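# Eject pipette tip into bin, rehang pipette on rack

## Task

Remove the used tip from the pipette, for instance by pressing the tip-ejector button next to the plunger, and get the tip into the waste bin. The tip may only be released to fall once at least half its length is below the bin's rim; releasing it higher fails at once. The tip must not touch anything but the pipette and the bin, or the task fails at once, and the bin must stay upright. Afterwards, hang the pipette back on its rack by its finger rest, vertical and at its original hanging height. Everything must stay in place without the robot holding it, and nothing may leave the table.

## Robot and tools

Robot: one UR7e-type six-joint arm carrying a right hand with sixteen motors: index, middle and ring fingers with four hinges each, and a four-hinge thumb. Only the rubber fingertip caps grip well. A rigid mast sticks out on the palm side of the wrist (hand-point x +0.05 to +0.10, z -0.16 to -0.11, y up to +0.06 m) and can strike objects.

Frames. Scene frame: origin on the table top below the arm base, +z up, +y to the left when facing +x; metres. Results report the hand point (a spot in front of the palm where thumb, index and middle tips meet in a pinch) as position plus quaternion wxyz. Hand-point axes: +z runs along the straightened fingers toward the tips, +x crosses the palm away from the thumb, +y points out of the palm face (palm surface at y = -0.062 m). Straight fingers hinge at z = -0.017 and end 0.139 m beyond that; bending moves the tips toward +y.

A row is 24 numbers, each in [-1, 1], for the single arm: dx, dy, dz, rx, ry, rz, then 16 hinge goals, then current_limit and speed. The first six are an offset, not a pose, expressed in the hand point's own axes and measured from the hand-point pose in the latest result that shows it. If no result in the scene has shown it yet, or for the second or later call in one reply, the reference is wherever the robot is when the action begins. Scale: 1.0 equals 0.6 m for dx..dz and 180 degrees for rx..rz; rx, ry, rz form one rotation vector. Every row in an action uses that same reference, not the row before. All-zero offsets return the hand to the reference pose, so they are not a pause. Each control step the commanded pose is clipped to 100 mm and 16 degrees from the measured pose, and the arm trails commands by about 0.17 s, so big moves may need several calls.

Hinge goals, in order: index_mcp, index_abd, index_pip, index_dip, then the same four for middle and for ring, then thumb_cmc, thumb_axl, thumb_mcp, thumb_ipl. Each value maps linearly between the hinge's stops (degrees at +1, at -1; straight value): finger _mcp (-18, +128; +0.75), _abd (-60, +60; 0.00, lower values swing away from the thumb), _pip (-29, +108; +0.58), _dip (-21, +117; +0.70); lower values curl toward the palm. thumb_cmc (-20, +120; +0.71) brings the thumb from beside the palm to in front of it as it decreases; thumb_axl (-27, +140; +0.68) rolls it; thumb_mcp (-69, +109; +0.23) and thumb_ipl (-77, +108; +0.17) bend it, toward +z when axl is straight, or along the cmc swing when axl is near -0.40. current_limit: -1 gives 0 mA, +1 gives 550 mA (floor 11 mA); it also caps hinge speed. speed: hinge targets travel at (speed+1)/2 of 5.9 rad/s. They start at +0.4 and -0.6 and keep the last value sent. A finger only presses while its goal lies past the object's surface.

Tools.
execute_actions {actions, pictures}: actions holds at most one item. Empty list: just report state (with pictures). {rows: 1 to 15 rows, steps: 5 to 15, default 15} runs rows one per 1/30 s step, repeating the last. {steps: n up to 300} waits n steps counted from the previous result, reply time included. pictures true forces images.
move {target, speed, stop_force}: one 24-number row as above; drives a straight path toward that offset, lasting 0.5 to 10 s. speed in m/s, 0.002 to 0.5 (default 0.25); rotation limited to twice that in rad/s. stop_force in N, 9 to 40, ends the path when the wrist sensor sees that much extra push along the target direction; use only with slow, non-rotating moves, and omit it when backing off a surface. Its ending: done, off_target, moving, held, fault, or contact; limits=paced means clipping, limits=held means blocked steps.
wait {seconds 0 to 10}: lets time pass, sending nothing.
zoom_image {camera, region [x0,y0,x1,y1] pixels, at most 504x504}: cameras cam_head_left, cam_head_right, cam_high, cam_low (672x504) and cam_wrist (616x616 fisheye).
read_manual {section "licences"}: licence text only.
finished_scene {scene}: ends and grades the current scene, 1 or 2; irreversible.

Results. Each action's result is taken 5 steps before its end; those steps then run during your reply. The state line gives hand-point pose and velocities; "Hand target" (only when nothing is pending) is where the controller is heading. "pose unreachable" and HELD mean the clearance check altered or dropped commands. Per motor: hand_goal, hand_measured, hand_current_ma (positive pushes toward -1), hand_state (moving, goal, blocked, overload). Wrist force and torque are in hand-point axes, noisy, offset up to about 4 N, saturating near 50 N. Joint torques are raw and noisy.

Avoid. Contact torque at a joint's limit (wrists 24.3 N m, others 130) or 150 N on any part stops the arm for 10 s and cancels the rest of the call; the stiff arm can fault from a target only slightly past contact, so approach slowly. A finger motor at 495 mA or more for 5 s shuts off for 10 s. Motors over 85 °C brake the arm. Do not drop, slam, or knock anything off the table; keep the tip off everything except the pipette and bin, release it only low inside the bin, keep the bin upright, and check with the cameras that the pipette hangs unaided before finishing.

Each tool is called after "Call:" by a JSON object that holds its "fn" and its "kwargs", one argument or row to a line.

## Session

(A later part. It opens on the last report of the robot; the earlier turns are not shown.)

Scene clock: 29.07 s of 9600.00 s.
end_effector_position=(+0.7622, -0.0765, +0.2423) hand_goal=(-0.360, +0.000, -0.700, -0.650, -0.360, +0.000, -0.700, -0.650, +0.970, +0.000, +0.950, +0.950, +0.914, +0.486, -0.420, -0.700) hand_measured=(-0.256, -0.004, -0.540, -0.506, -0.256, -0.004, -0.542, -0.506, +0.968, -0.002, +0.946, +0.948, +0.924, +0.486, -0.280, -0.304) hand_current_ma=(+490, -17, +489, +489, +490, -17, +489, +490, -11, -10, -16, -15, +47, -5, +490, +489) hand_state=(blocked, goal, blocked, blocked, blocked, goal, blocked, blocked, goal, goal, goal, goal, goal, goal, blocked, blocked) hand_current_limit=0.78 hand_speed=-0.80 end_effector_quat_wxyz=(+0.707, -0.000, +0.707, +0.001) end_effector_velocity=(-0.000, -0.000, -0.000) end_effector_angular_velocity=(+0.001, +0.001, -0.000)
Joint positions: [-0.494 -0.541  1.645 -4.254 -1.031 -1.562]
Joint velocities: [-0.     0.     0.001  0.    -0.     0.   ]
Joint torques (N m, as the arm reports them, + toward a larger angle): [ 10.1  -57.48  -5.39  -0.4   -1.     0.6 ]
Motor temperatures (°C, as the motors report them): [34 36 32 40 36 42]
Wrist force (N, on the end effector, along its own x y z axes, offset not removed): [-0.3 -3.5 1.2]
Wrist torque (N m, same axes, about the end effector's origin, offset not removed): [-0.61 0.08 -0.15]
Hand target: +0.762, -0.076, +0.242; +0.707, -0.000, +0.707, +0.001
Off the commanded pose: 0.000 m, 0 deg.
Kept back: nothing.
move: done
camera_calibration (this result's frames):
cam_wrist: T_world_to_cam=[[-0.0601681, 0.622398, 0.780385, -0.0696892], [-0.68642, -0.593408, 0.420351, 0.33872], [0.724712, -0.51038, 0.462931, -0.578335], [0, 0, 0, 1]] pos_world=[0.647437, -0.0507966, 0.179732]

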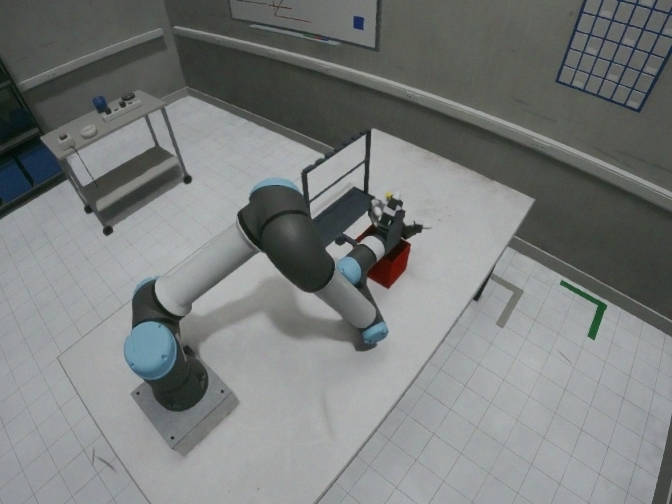

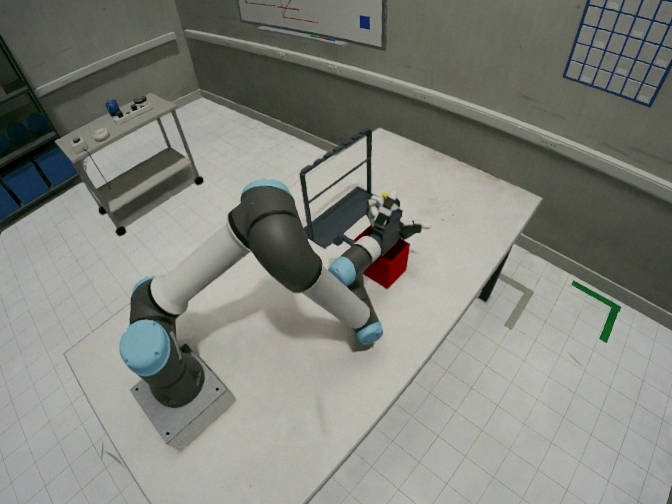

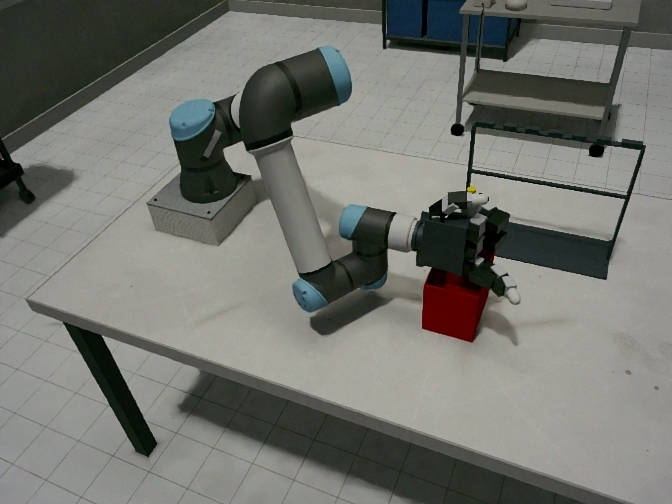

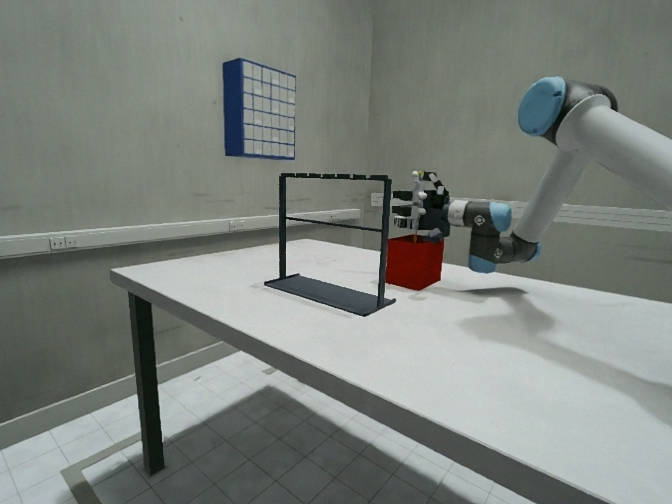

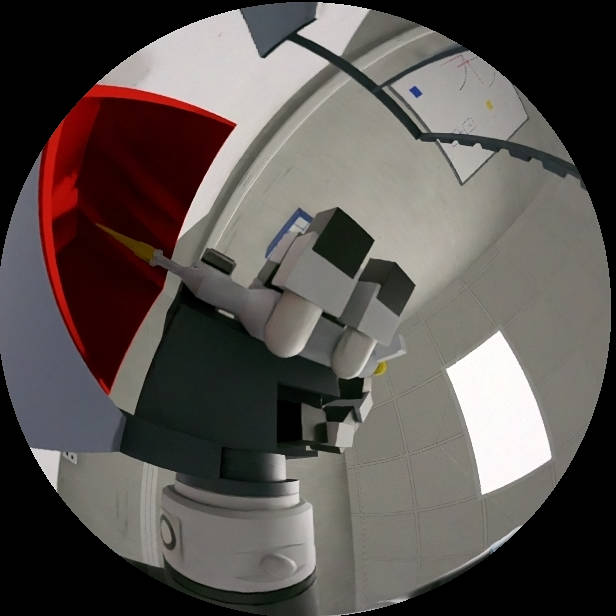

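The thumb is pressing on the button, so next is the toggle step.

Call:
{"fn": "move", "kwargs": {
  "target": [0, 0, 0, 0, 0, 0, -0.36, 0, -0.7, -0.65, -0.36, 0, -0.7, -0.65, 0.97, 0, 0.95, 0.95, 0.70, 0.67, -0.42, -0.7, 0.78, -0.9],
  "speed": 0.003
}}

Call:
{"fn": "zoom_image", "kwargs": {
  "camera": "cam_high",
  "region": [410, 140, 530, 240]
}}

Scene clock: 30.50 s of 9600.00 s.
end_effector_position=(+0.7622, -0.0765, +0.2423) hand_goal=(-0.360, +0.000, -0.700, -0.650, -0.360, +0.000, -0.700, -0.650, +0.970, +0.000, +0.950, +0.950, +0.700, +0.670, -0.420, -0.700) hand_measured=(-0.256, -0.004, -0.540, -0.506, -0.258, -0.004, -0.542, -0.506, +0.968, -0.002, +0.946, +0.948, +0.728, +0.646, -0.250, -0.322) hand_current_ma=(+489, -17, +490, +490, +489, -17, +490, +490, -11, -10, -16, -15, +143, -152, +490, +489) hand_state=(blocked, goal, blocked, blocked, blocked, goal, blocked, blocked, goal, goal, goal, goal, blocked, blocked, blocked, blocked) hand_current_limit=0.78 hand_speed=-0.90 end_effector_quat_wxyz=(+0.707, -0.000, +0.707, +0.001) end_effector_velocity=(+0.000, +0.001, -0.000) end_effector_angular_velocity=(+0.000, +0.000, -0.000)
Joint positions: [-0.494 -0.541  1.645 -4.254 -1.031 -1.562]
Joint velocities: [ 0.001  0.     0.    -0.    -0.001  0.   ]
Joint torques (N m, as the arm reports them, + toward a larger angle): [ 10.36 -56.46  -6.91  -0.59  -1.08   0.61]
Motor temperatures (°C, as the motors report them): [34 36 32 40 36 42]
Wrist force (N, on the end effector, along its own x y z axes, offset not removed): [-4.6 -5.4 4.6]
Wrist torque (N m, same axes, about the end effector's origin, offset not removed): [-1.09 0.37 -0.49]
Hand target: +0.762, -0.076, +0.242; +0.707, -0.000, +0.707, +0.001
Off the commanded pose: 0.000 m, 0 deg.
Kept back: nothing.
move: done
camera_calibration (this result's frames):
cam_wrist: T_world_to_cam=[[-0.0601679, 0.622398, 0.780385, -0.0696893], [-0.686419, -0.593408, 0.420351, 0.33872], [0.724713, -0.51038, 0.46293, -0.578335], [0, 0, 0, 1]] pos_world=[0.647437, -0.0507966, 0.179732]

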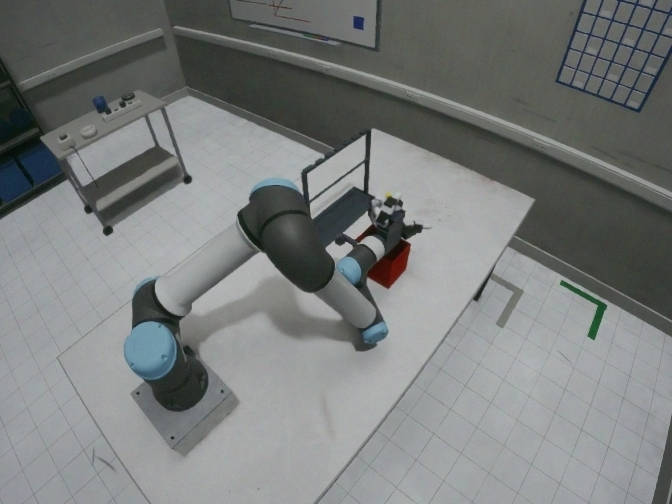

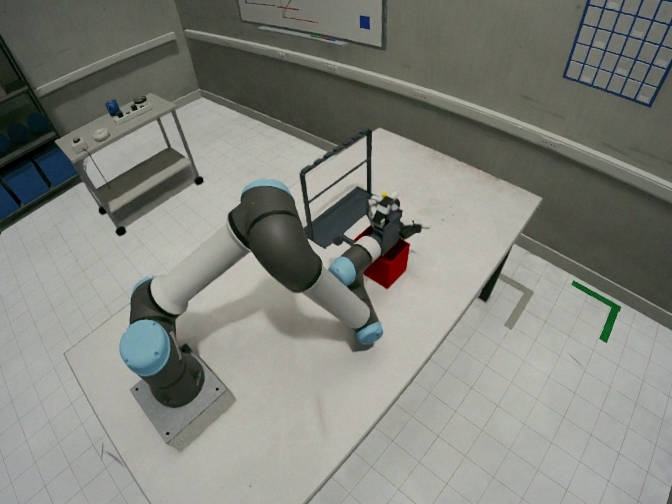

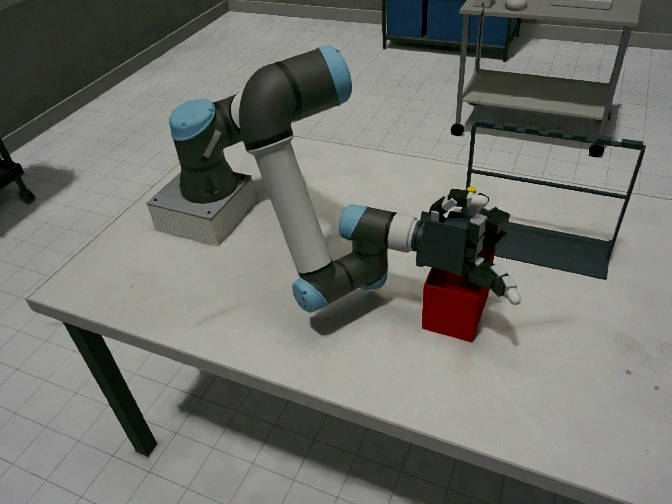

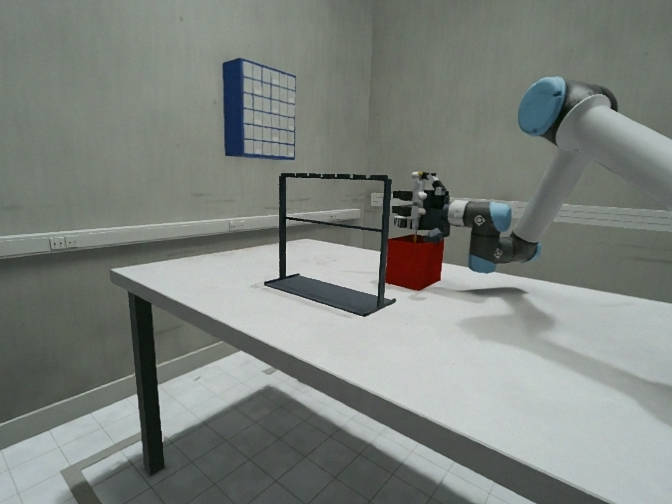

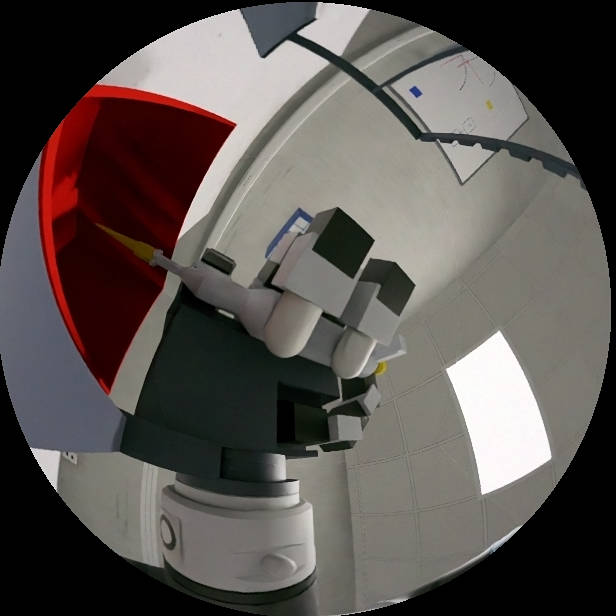

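Region (410, 140, 530, 240) of cam_high's 672x504 image, scaled by 4.200, with more detail than that image has.

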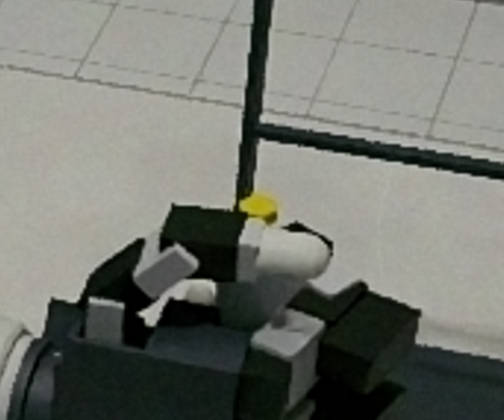

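Call:
{"fn": "move", "kwargs": {
  "target": [0, 0, 0, 0, 0, 0, -0.344, 0, -0.634, -0.598, -0.344, 0, -0.634, -0.598, 0.97, 0, 0.95, 0.95, 0.55, 0.8, -0.42, -0.7, 1.0, -0.9],
  "speed": 0.003
}}

Call:
{"fn": "execute_actions", "kwargs": {
  "actions": [
    {"rows": [[0, 0, 0, 0, 0, 0, -0.344, 0, -0.634, -0.598, -0.344, 0, -0.634, -0.598, 0.97, 0, 0.95, 0.95, 0.55, 0.8, -0.42, -0.7, 0.78, -0.9]], "steps": 6}
  ]
}}

Call:
{"fn": "zoom_image", "kwargs": {
  "camera": "cam_high",
  "region": [410, 140, 530, 240]
}}

Scene clock: 33.53 s of 9600.00 s.
end_effector_position=(+0.7622, -0.0765, +0.2423) hand_goal=(-0.344, +0.000, -0.634, -0.598, -0.344, +0.000, -0.634, -0.598, +0.970, +0.000, +0.950, +0.950, +0.550, +0.800, -0.420, -0.700) hand_measured=(-0.256, -0.004, -0.540, -0.506, -0.258, -0.004, -0.542, -0.506, +0.968, -0.002, +0.946, +0.948, +0.588, +0.804, -0.262, -0.394) hand_current_ma=(+470, -17, +470, +466, +462, -17, +467, +470, -11, -10, -16, -15, +197, +23, +550, +550) hand_state=(blocked, goal, blocked, blocked, blocked, goal, blocked, blocked, goal, goal, goal, goal, blocked, goal, blocked, blocked) hand_current_limit=1.00 hand_speed=-0.90 end_effector_quat_wxyz=(+0.707, -0.000, +0.707, +0.001) end_effector_velocity=(-0.000, -0.000, -0.000) end_effector_angular_velocity=(+0.000, +0.000, +0.001)
Joint positions: [-0.494 -0.541  1.645 -4.254 -1.031 -1.562]
Joint velocities: [-0.001 -0.     0.001 -0.     0.001  0.   ]
Joint torques (N m, as the arm reports them, + toward a larger angle): [  9.81 -56.65  -5.99  -0.51  -1.31   0.75]
Motor temperatures (°C, as the motors report them): [34 36 32 40 36 42]
Wrist force (N, on the end effector, along its own x y z axes, offset not removed): [-1.1 -0.2 -1.6]
Wrist torque (N m, same axes, about the end effector's origin, offset not removed): [0.17 0.26 -0.28]
Hand target: +0.762, -0.076, +0.242; +0.707, -0.000, +0.707, +0.001
Off the commanded pose: 0.000 m, 0 deg.
Kept back: nothing.
move: done
camera_calibration (this result's frames):
cam_wrist: T_world_to_cam=[[-0.0601678, 0.622398, 0.780385, -0.0696894], [-0.686419, -0.593408, 0.420351, 0.33872], [0.724712, -0.51038, 0.46293, -0.578335], [0, 0, 0, 1]] pos_world=[0.647437, -0.0507966, 0.179732]

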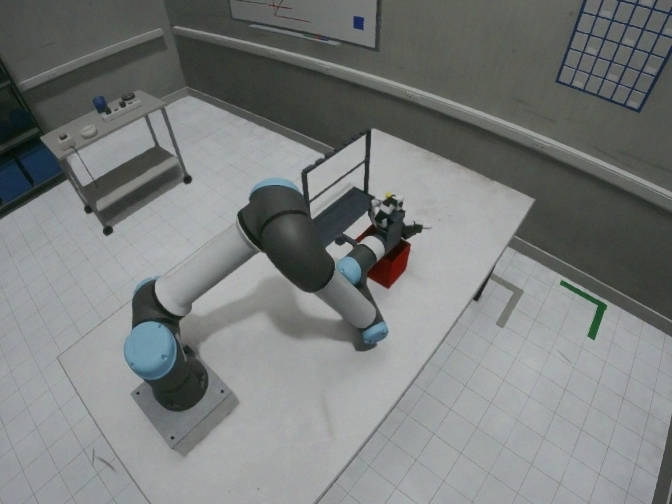

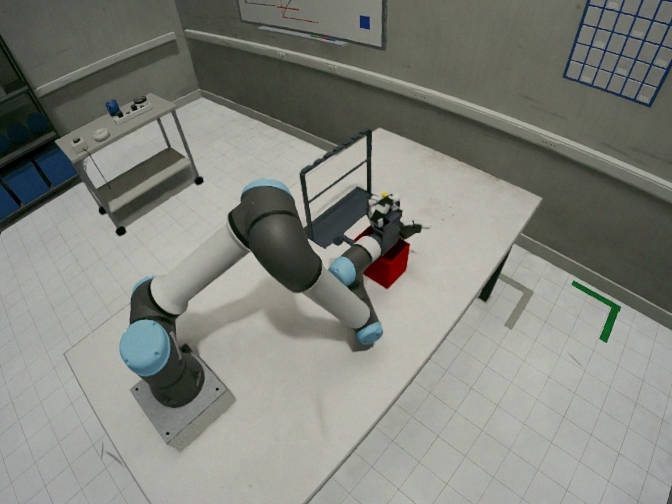

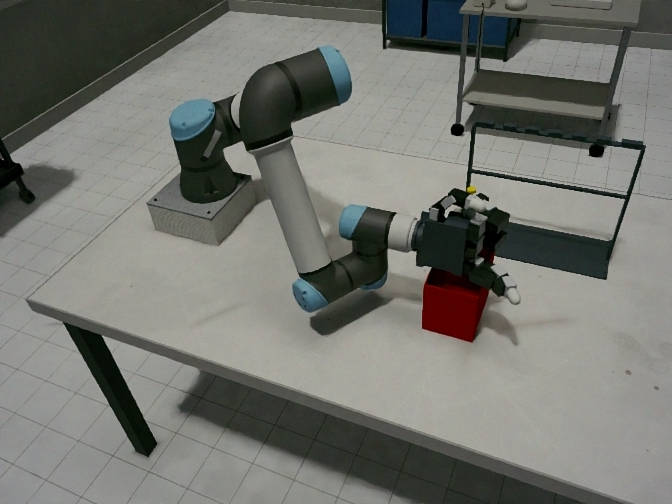

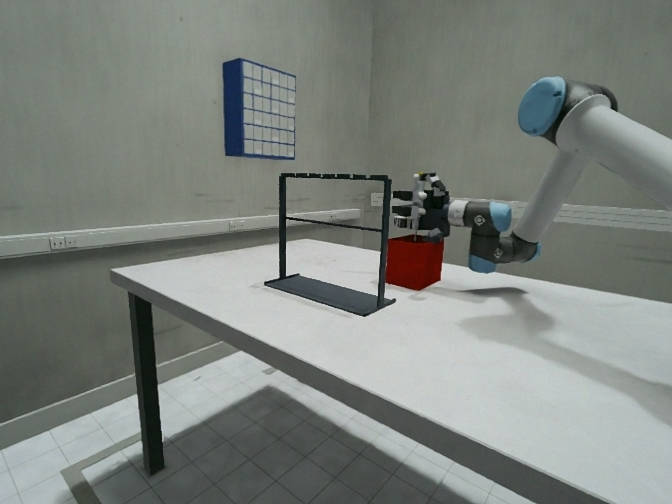

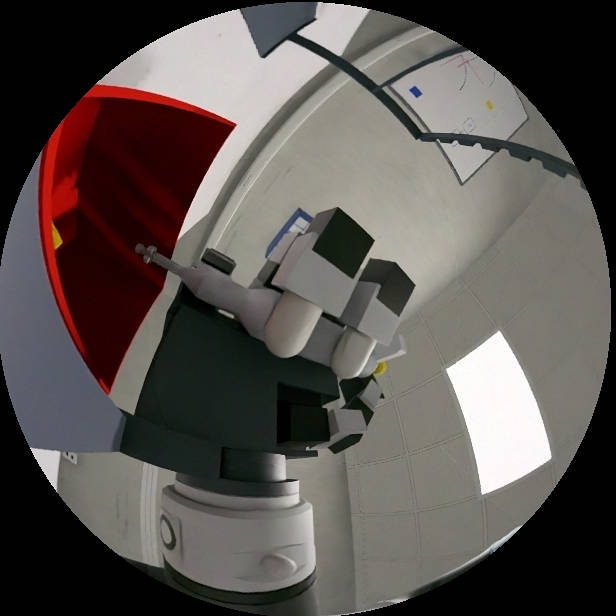

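Scene clock: 33.57 s of 9600.00 s.
end_effector_position=(+0.7622, -0.0765, +0.2423) hand_goal=(-0.344, +0.000, -0.634, -0.598, -0.344, +0.000, -0.634, -0.598, +0.970, +0.000, +0.950, +0.950, +0.550, +0.800, -0.420, -0.700) hand_measured=(-0.256, -0.004, -0.540, -0.506, -0.258, -0.004, -0.542, -0.506, +0.968, -0.002, +0.946, +0.948, +0.588, +0.804, -0.262, -0.394) hand_current_ma=(+470, -17, +470, +466, +462, -17, +467, +470, -11, -10, -16, -15, +197, +23, +550, +550) hand_state=(blocked, goal, blocked, blocked, blocked, goal, blocked, blocked, goal, goal, goal, goal, blocked, goal, blocked, blocked) hand_current_limit=0.78 hand_speed=-0.90 end_effector_quat_wxyz=(+0.707, -0.000, +0.707, +0.001) end_effector_velocity=(-0.000, +0.000, -0.000) end_effector_angular_velocity=(+0.000, +0.001, +0.001)
Joint positions: [-0.494 -0.541  1.645 -4.254 -1.031 -1.562]
Joint velocities: [-0.     0.     0.     0.     0.001 -0.   ]
Joint torques (N m, as the arm reports them, + toward a larger angle): [ 10.67 -55.77  -7.52  -0.71  -1.17   0.62]
Motor temperatures (°C, as the motors report them): [34 36 32 40 36 42]
Wrist force (N, on the end effector, along its own x y z axes, offset not removed): [-1.8 -2.4 0.0]
Wrist torque (N m, same axes, about the end effector's origin, offset not removed): [-0.29 0.09 -0.41]
Steps of this call (step 1: the first step of this action). Readings (end_effector_position | what the end effector reports):
1: the state above

Region (410, 140, 530, 240) of cam_high's 672x504 image, scaled by 4.200, with more detail than that image has.

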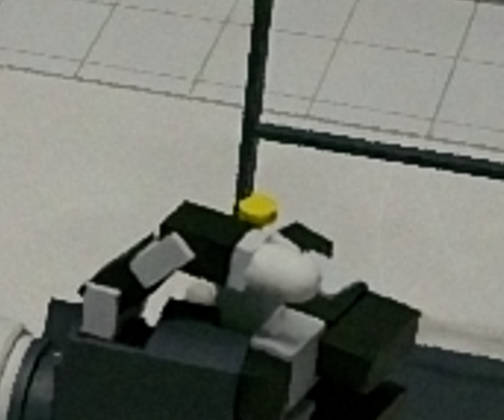

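Call:
{"fn": "execute_actions", "kwargs": {
  "actions": []
}}

Scene clock: 34.20 s of 9600.00 s.
end_effector_position=(+0.7622, -0.0765, +0.2423) hand_goal=(-0.344, +0.000, -0.634, -0.598, -0.344, +0.000, -0.634, -0.598, +0.970, +0.000, +0.950, +0.950, +0.550, +0.800, -0.420, -0.700) hand_measured=(-0.256, -0.004, -0.540, -0.506, -0.258, -0.004, -0.542, -0.506, +0.968, -0.002, +0.946, +0.948, +0.588, +0.804, -0.260, -0.394) hand_current_ma=(+470, -17, +470, +466, +462, -17, +467, +470, -11, -10, -16, -15, +197, +23, +489, +489) hand_state=(blocked, goal, blocked, blocked, blocked, goal, blocked, blocked, goal, goal, goal, goal, blocked, goal, blocked, blocked) hand_current_limit=0.78 hand_speed=-0.90 end_effector_quat_wxyz=(+0.707, -0.000, +0.707, +0.001) end_effector_velocity=(+0.000, -0.000, +0.000) end_effector_angular_velocity=(+0.000, -0.000, +0.000)
Joint positions: [-0.494 -0.541  1.645 -4.254 -1.031 -1.562]
Joint velocities: [-0.     0.    -0.     0.     0.001  0.   ]
Joint torques (N m, as the arm reports them, + toward a larger angle): [ 10.31 -56.44  -7.02  -0.81  -1.16   0.61]
Motor temperatures (°C, as the motors report them): [34 36 32 40 36 42]
Wrist force (N, on the end effector, along its own x y z axes, offset not removed): [-5.5 -2.6 0.5]
Wrist torque (N m, same axes, about the end effector's origin, offset not removed): [-0.48 0.95 -1.12]
Hand target: +0.762, -0.076, +0.242; +0.707, -0.000, +0.707, +0.001
Off the commanded pose: 0.000 m, 0 deg.
Kept back: nothing.
Steps of this call (steps 1 to 5: the last 5 steps of your previous action; steps 6 to 19: nothing new was sent). Readings (end_effector_position | what the end effector reports):
1: (+0.7622, -0.0765, +0.2423) | hand_goal=(-0.344, +0.000, -0.634, -0.598, -0.344, +0.000, -0.634, -0.598, +0.970, +0.000, +0.950, +0.950, +0.550, +0.800, -0.420, -0.700) hand_measured=(-0.256, -0.004, -0.540, -0.506, -0.258, -0.004, -0.542, -0.506, +0.968, -0.002, +0.946, +0.948, +0.588, +0.804, -0.262, -0.394) hand_current_ma=(+470, -17, +470, +466, +462, -17, +467, +470, -11, -10, -16, -15, +197, +23, +485, +482) hand_state=(blocked, goal, blocked, blocked, blocked, goal, blocked, blocked, goal, goal, goal, goal, blocked, goal, moving, moving) hand_current_limit=0.78 hand_speed=-0.90
2: (+0.7622, -0.0765, +0.2423) | hand_goal=(-0.344, +0.000, -0.634, -0.598, -0.344, +0.000, -0.634, -0.598, +0.970, +0.000, +0.950, +0.950, +0.550, +0.800, -0.420, -0.700) hand_measured=(-0.256, -0.004, -0.540, -0.506, -0.258, -0.004, -0.542, -0.506, +0.968, -0.002, +0.946, +0.948, +0.588, +0.804, -0.260, -0.394) hand_current_ma=(+470, -17, +470, +466, +462, -17, +467, +470, -11, -10, -16, -15, +197, +23, +487, +487) hand_state=(blocked, goal, blocked, blocked, blocked, goal, blocked, blocked, goal, goal, goal, goal, blocked, goal, blocked, blocked) hand_current_limit=0.78 hand_speed=-0.90
4: (+0.7622, -0.0765, +0.2423) | hand_goal=(-0.344, +0.000, -0.634, -0.598, -0.344, +0.000, -0.634, -0.598, +0.970, +0.000, +0.950, +0.950, +0.550, +0.800, -0.420, -0.700) hand_measured=(-0.256, -0.004, -0.540, -0.506, -0.258, -0.004, -0.542, -0.506, +0.968, -0.002, +0.946, +0.948, +0.588, +0.804, -0.260, -0.394) hand_current_ma=(+470, -17, +470, +466, +462, -17, +467, +470, -11, -10, -16, -15, +197, +23, +489, +489) hand_state=(blocked, goal, blocked, blocked, blocked, goal, blocked, blocked, goal, goal, goal, goal, blocked, goal, blocked, blocked) hand_current_limit=0.78 hand_speed=-0.90
8: (+0.7622, -0.0765, +0.2423) | hand_goal=(-0.344, +0.000, -0.634, -0.598, -0.344, +0.000, -0.634, -0.598, +0.970, +0.000, +0.950, +0.950, +0.550, +0.800, -0.420, -0.700) hand_measured=(-0.256, -0.004, -0.540, -0.506, -0.258, -0.004, -0.542, -0.506, +0.968, -0.002, +0.946, +0.948, +0.588, +0.804, -0.260, -0.394) hand_current_ma=(+470, -17, +470, +466, +462, -17, +467, +470, -11, -10, -16, -15, +197, +23, +490, +489) hand_state=(blocked, goal, blocked, blocked, blocked, goal, blocked, blocked, goal, goal, goal, goal, blocked, goal, blocked, blocked) hand_current_limit=0.78 hand_speed=-0.90
19: the state above
camera_calibration (this result's frames):
cam_wrist: T_world_to_cam=[[-0.0601681, 0.622398, 0.780385, -0.0696893], [-0.686419, -0.593408, 0.420351, 0.33872], [0.724713, -0.510379, 0.46293, -0.578335], [0, 0, 0, 1]] pos_world=[0.647437, -0.0507965, 0.179732]

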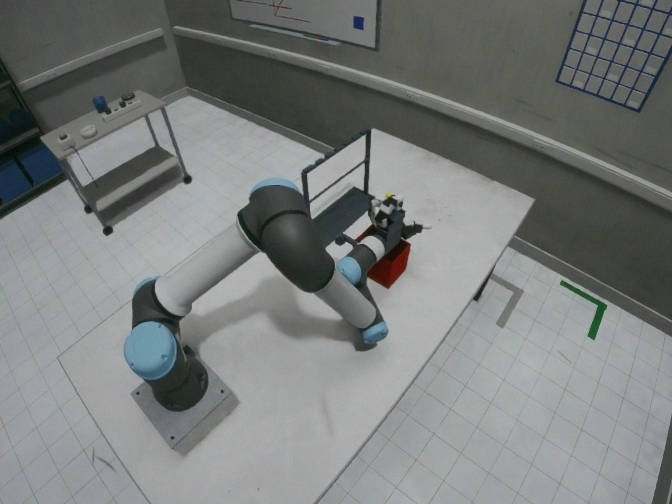

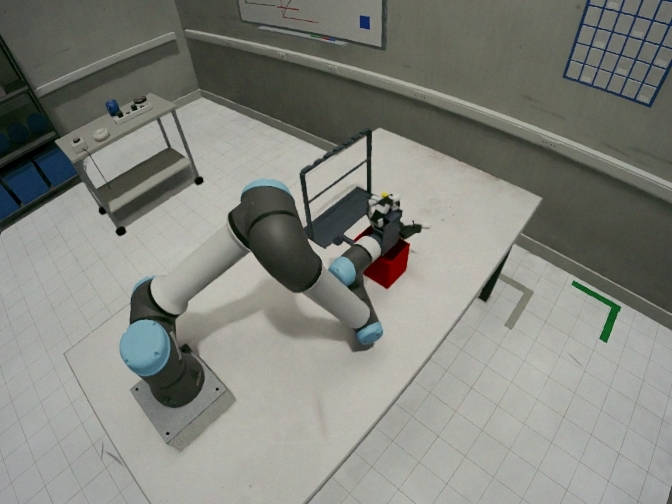

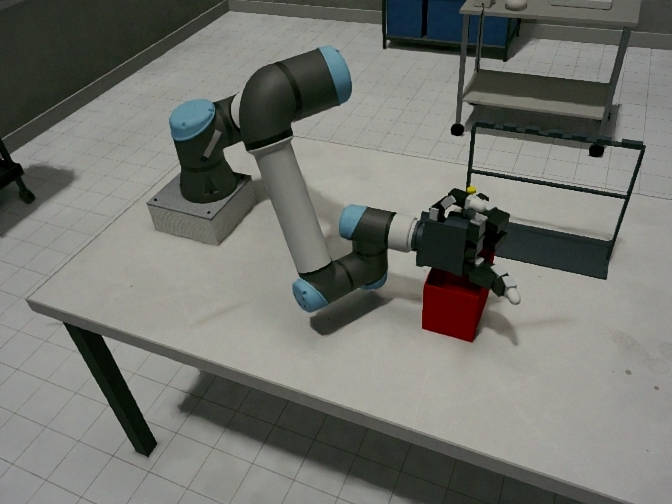

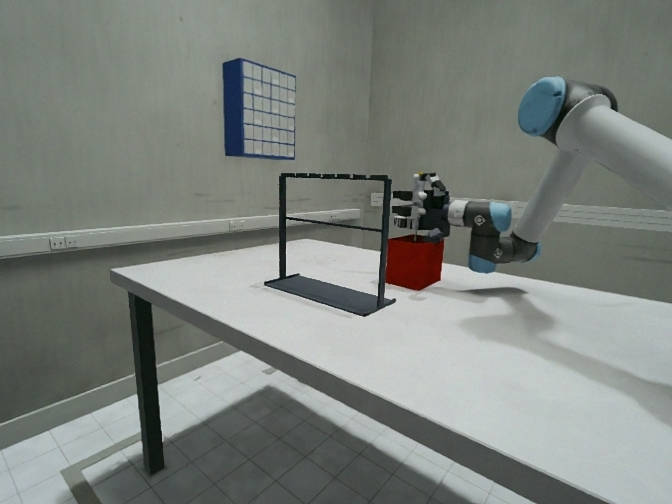

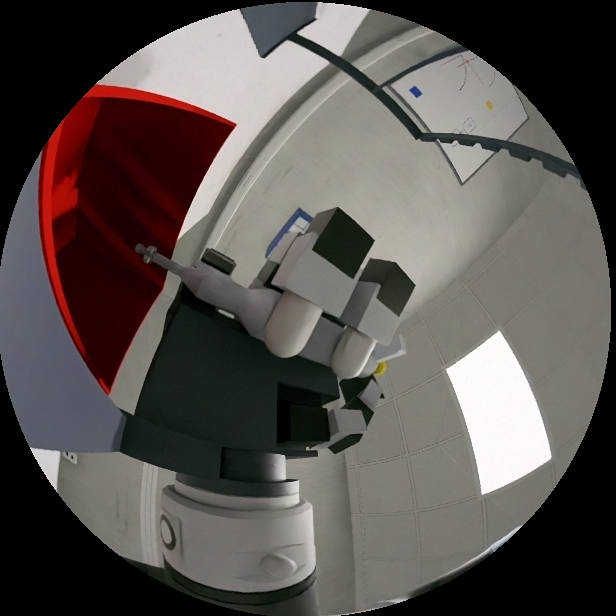

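Call:
{"fn": "move", "kwargs": {
  "target": [-0.0667,0,0,0,0,0,-0.32,0,-0.62,-0.58,-0.32,0,-0.62,-0.58,0.97,0,0.95,0.95,0.8,0.7,-0.22,-0.25,0.6,-0.75],
  "speed": 0.1
}}

Scene clock: 35.33 s of 9600.00 s.
end_effector_position=(+0.7622, -0.0765, +0.2822) hand_goal=(-0.320, +0.000, -0.620, -0.580, -0.320, +0.000, -0.620, -0.580, +0.970, +0.000, +0.950, +0.950, +0.800, +0.700, -0.220, -0.250) hand_measured=(-0.256, -0.004, -0.540, -0.506, -0.258, -0.004, -0.542, -0.506, +0.968, -0.002, +0.946, +0.948, +0.798, +0.702, -0.222, -0.256) hand_current_ma=(+342, -17, +400, +375, +333, -17, +397, +379, -11, -11, -16, -15, -6, +18, -14, -36) hand_state=(blocked, goal, blocked, blocked, blocked, goal, blocked, blocked, goal, goal, goal, goal, goal, goal, goal, goal) hand_current_limit=0.60 hand_speed=-0.75 end_effector_quat_wxyz=(+0.707, -0.000, +0.707, +0.001) end_effector_velocity=(+0.000, -0.001, +0.002) end_effector_angular_velocity=(-0.001, -0.000, -0.001)
Joint positions: [-0.495 -0.624  1.673 -4.198 -1.03  -1.562]
Joint velocities: [-0.001 -0.003  0.001  0.003 -0.    -0.   ]
Joint torques (N m, as the arm reports them, + toward a larger angle): [-12.77 -57.75  -1.85   0.02   1.31  -1.69]
Motor temperatures (°C, as the motors report them): [34 36 32 40 36 42]
Wrist force (N, on the end effector, along its own x y z axes, offset not removed): [-3.4 -0.5 -0.4]
Wrist torque (N m, same axes, about the end effector's origin, offset not removed): [0.10 0.60 -0.57]
Hand target: +0.762, -0.076, +0.282; +0.707, -0.000, +0.707, +0.001
Off the commanded pose: 0.000 m, 0 deg.
Kept back: nothing.
move: done
camera_calibration (this result's frames):
cam_wrist: T_world_to_cam=[[-0.0601901, 0.622382, 0.780396, -0.100782], [-0.686426, -0.59342, 0.420323, 0.321991], [0.724704, -0.510385, 0.462938, -0.596761], [0, 0, 0, 1]] pos_world=[0.647433, -0.0507765, 0.219573]

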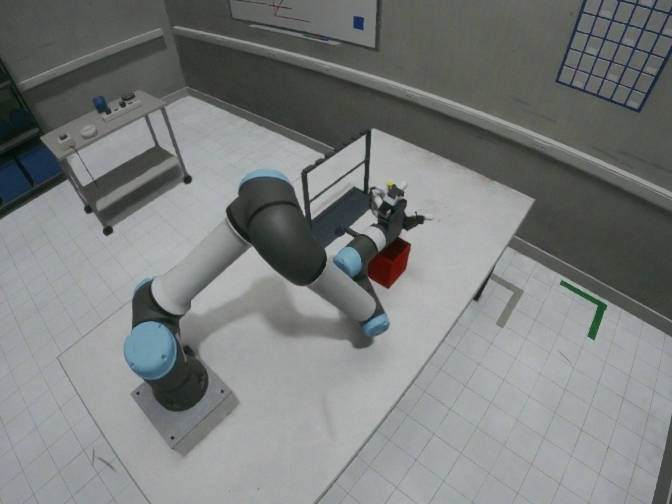

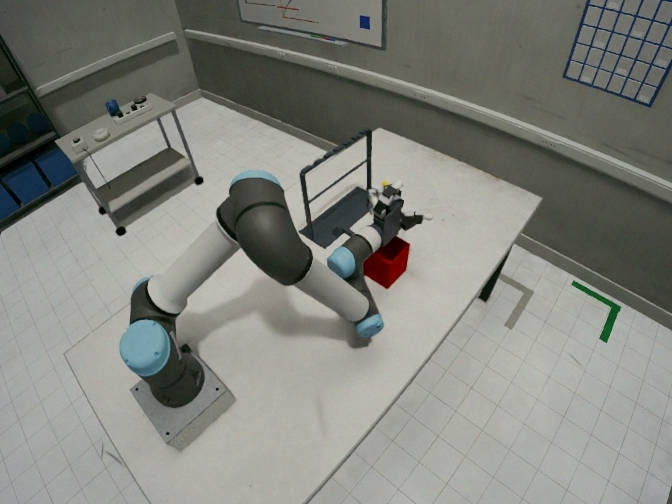

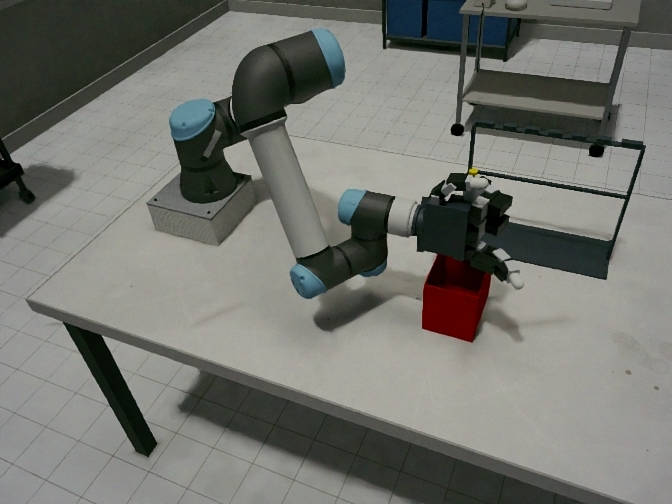

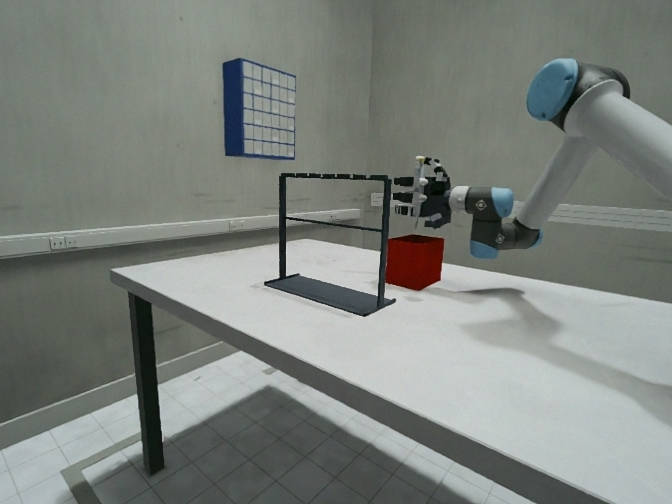

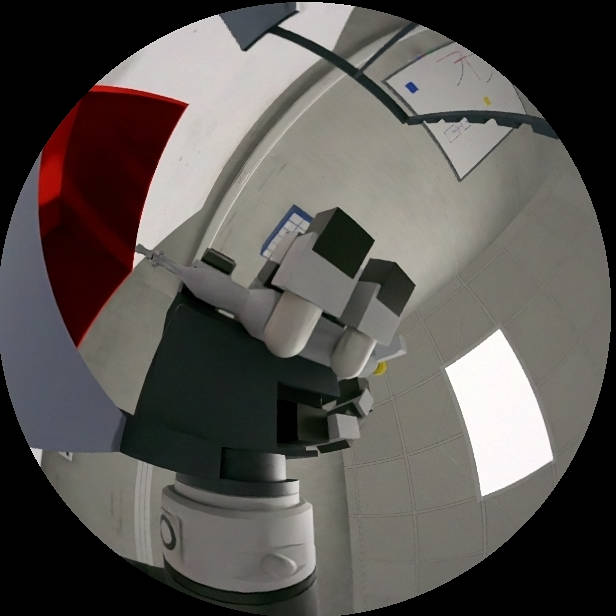

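Call:
{"fn": "move", "kwargs": {
  "target": [0.035,0.294,0.0013,0.0667,0,0,-0.32,0,-0.62,-0.58,-0.32,0,-0.62,-0.58,0.97,0,0.95,0.95,0.92,0.68,0.226,0.168,0.6,-0.75],
  "speed": 0.2
}}

Scene clock: 37.13 s of 9600.00 s.
end_effector_position=(+0.7628, +0.0997, +0.2609) hand_goal=(-0.320, +0.000, -0.620, -0.580, -0.320, +0.000, -0.620, -0.580, +0.970, +0.000, +0.950, +0.950, +0.920, +0.680, +0.226, +0.168) hand_measured=(-0.256, -0.004, -0.540, -0.506, -0.258, -0.004, -0.542, -0.506, +0.968, -0.002, +0.946, +0.948, +0.920, +0.682, +0.224, +0.166) hand_current_ma=(+342, -17, +400, +375, +333, -17, +397, +379, -9, -11, -15, -14, +5, +16, -13, -14) hand_state=(blocked, goal, blocked, blocked, blocked, goal, blocked, blocked, goal, goal, goal, goal, goal, goal, goal, goal) hand_current_limit=0.60 hand_speed=-0.75 end_effector_quat_wxyz=(+0.703, +0.073, +0.704, -0.073) end_effector_velocity=(+0.001, +0.001, -0.000) end_effector_angular_velocity=(+0.000, -0.001, -0.005)
Joint positions: [-0.092 -0.617  1.768 -4.297 -1.642 -1.566]
Joint velocities: [ 0.005  0.001 -0.003  0.001 -0.01   0.   ]
Joint torques (N m, as the arm reports them, + toward a larger angle): [ 11.38 -39.35 -17.67  -0.66  -1.48   1.7 ]
Motor temperatures (°C, as the motors report them): [34 36 32 40 36 42]
Wrist force (N, on the end effector, along its own x y z axes, offset not removed): [1.9 -0.7 0.6]
Wrist torque (N m, same axes, about the end effector's origin, offset not removed): [-0.16 -0.35 -0.18]
Hand target: +0.763, +0.100, +0.261; +0.703, +0.073, +0.704, -0.073
Off the commanded pose: 0.000 m, 0 deg.
Kept back: nothing.
move: done
camera_calibration (this result's frames):
cam_wrist: T_world_to_cam=[[0.0706373, 0.62207, 0.779769, -0.29341], [-0.794547, -0.437532, 0.421023, 0.502635], [0.603079, -0.649303, 0.463358, -0.390913], [0, 0, 0, 1]] pos_world=[0.655844, 0.148619, 0.198304]

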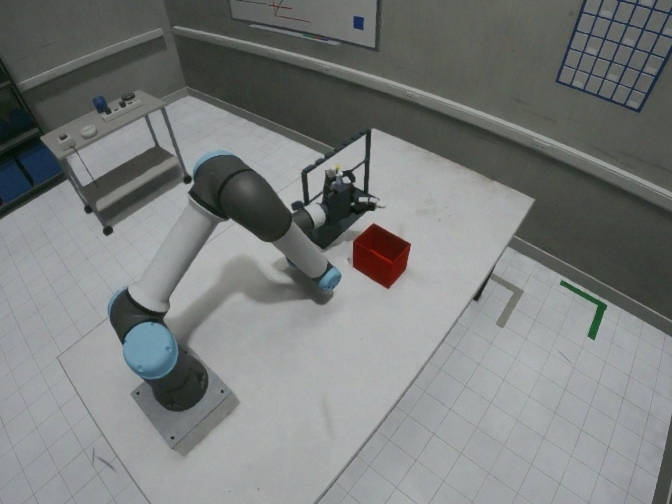

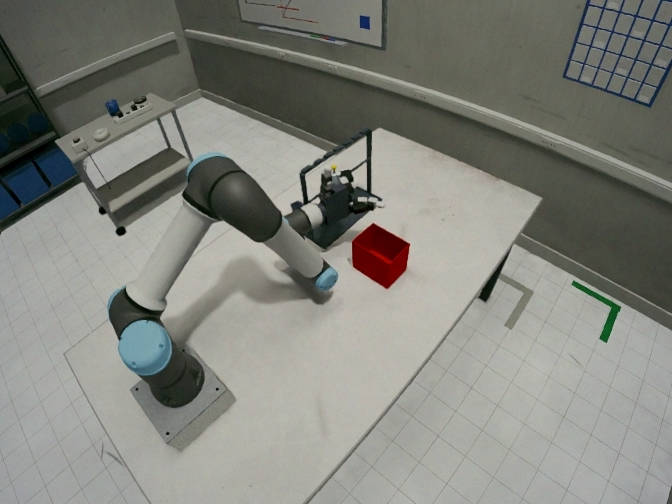

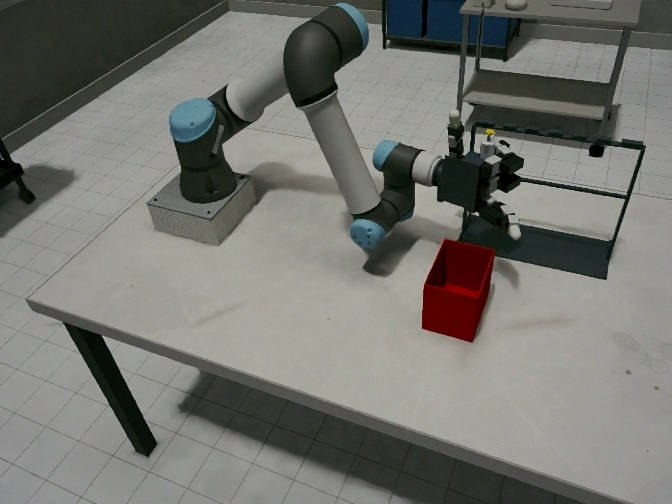

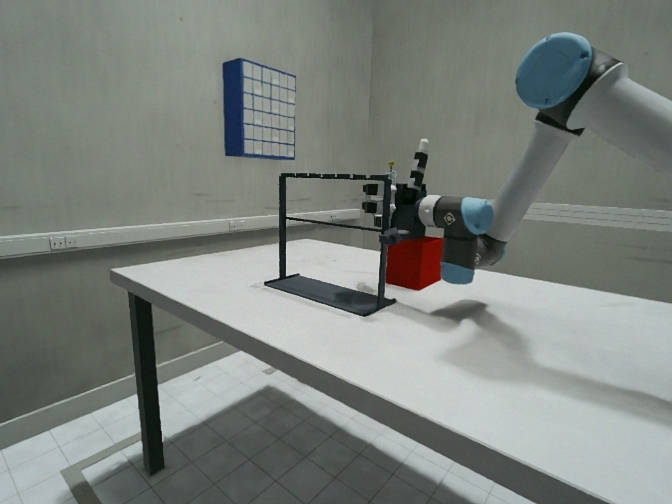

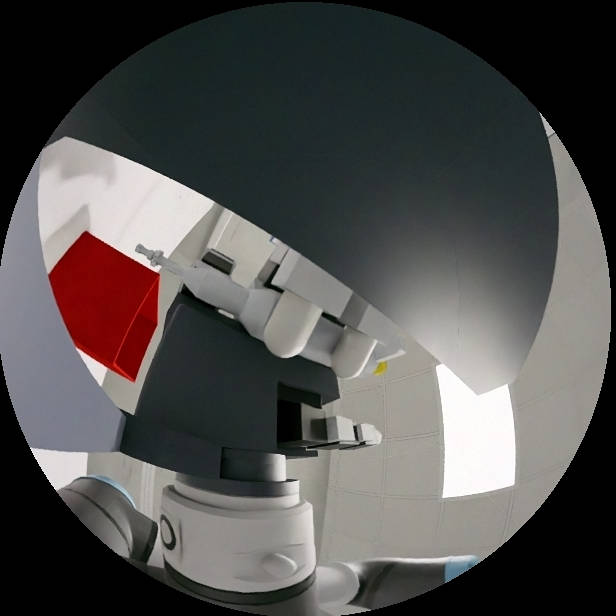

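Call:
{"fn": "zoom_image", "kwargs": {
  "camera": "cam_high",
  "region": [450, 105, 540, 165]
}}

Call:
{"fn": "zoom_image", "kwargs": {
  "camera": "cam_low",
  "region": [340, 150, 420, 250]
}}

Call:
{"fn": "zoom_image", "kwargs": {
  "camera": "cam_head_left",
  "region": [290, 150, 380, 220]
}}

Region (450, 105, 540, 165) of cam_high's 672x504 image, scaled by 5.600, with more detail than that image has.

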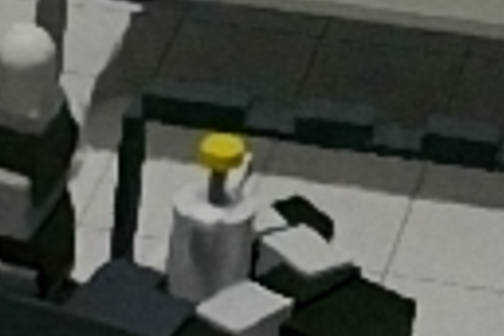

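Region (340, 150, 420, 250) of cam_low's 672x504 image, scaled by 5.040, with more detail than that image has; it fills the left 403 columns of this view, and the rest is white.

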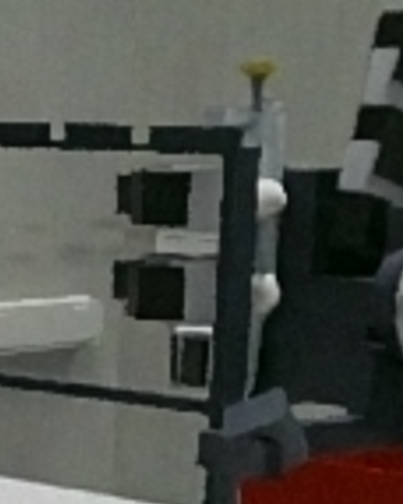

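Region (290, 150, 380, 220) of cam_head_left's 672x504 image, scaled by 5.600, with more detail than that image has.

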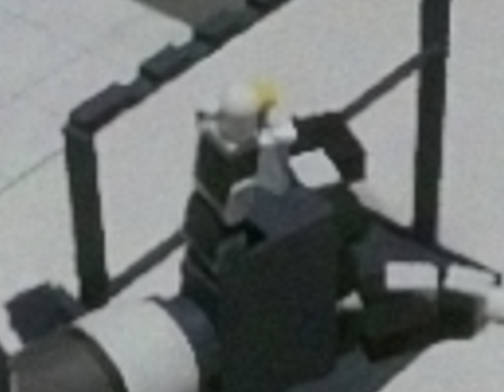

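Call:
{"fn": "zoom_image", "kwargs": {
  "camera": "cam_high",
  "region": [470, 115, 515, 150]
}}

Call:
{"fn": "zoom_image", "kwargs": {
  "camera": "cam_head_right",
  "region": [300, 145, 360, 195]
}}

Region (470, 115, 515, 150) of cam_high's 672x504 image, scaled by 11.200, with more detail than that image has.

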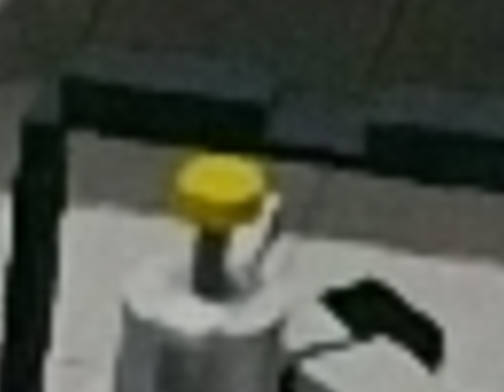

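Region (300, 145, 360, 195) of cam_head_right's 672x504 image, scaled by 8.400, with more detail than that image has.

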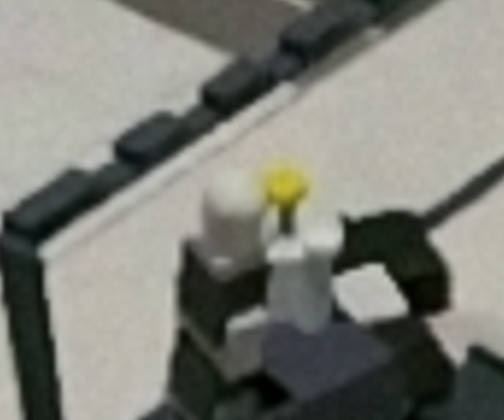

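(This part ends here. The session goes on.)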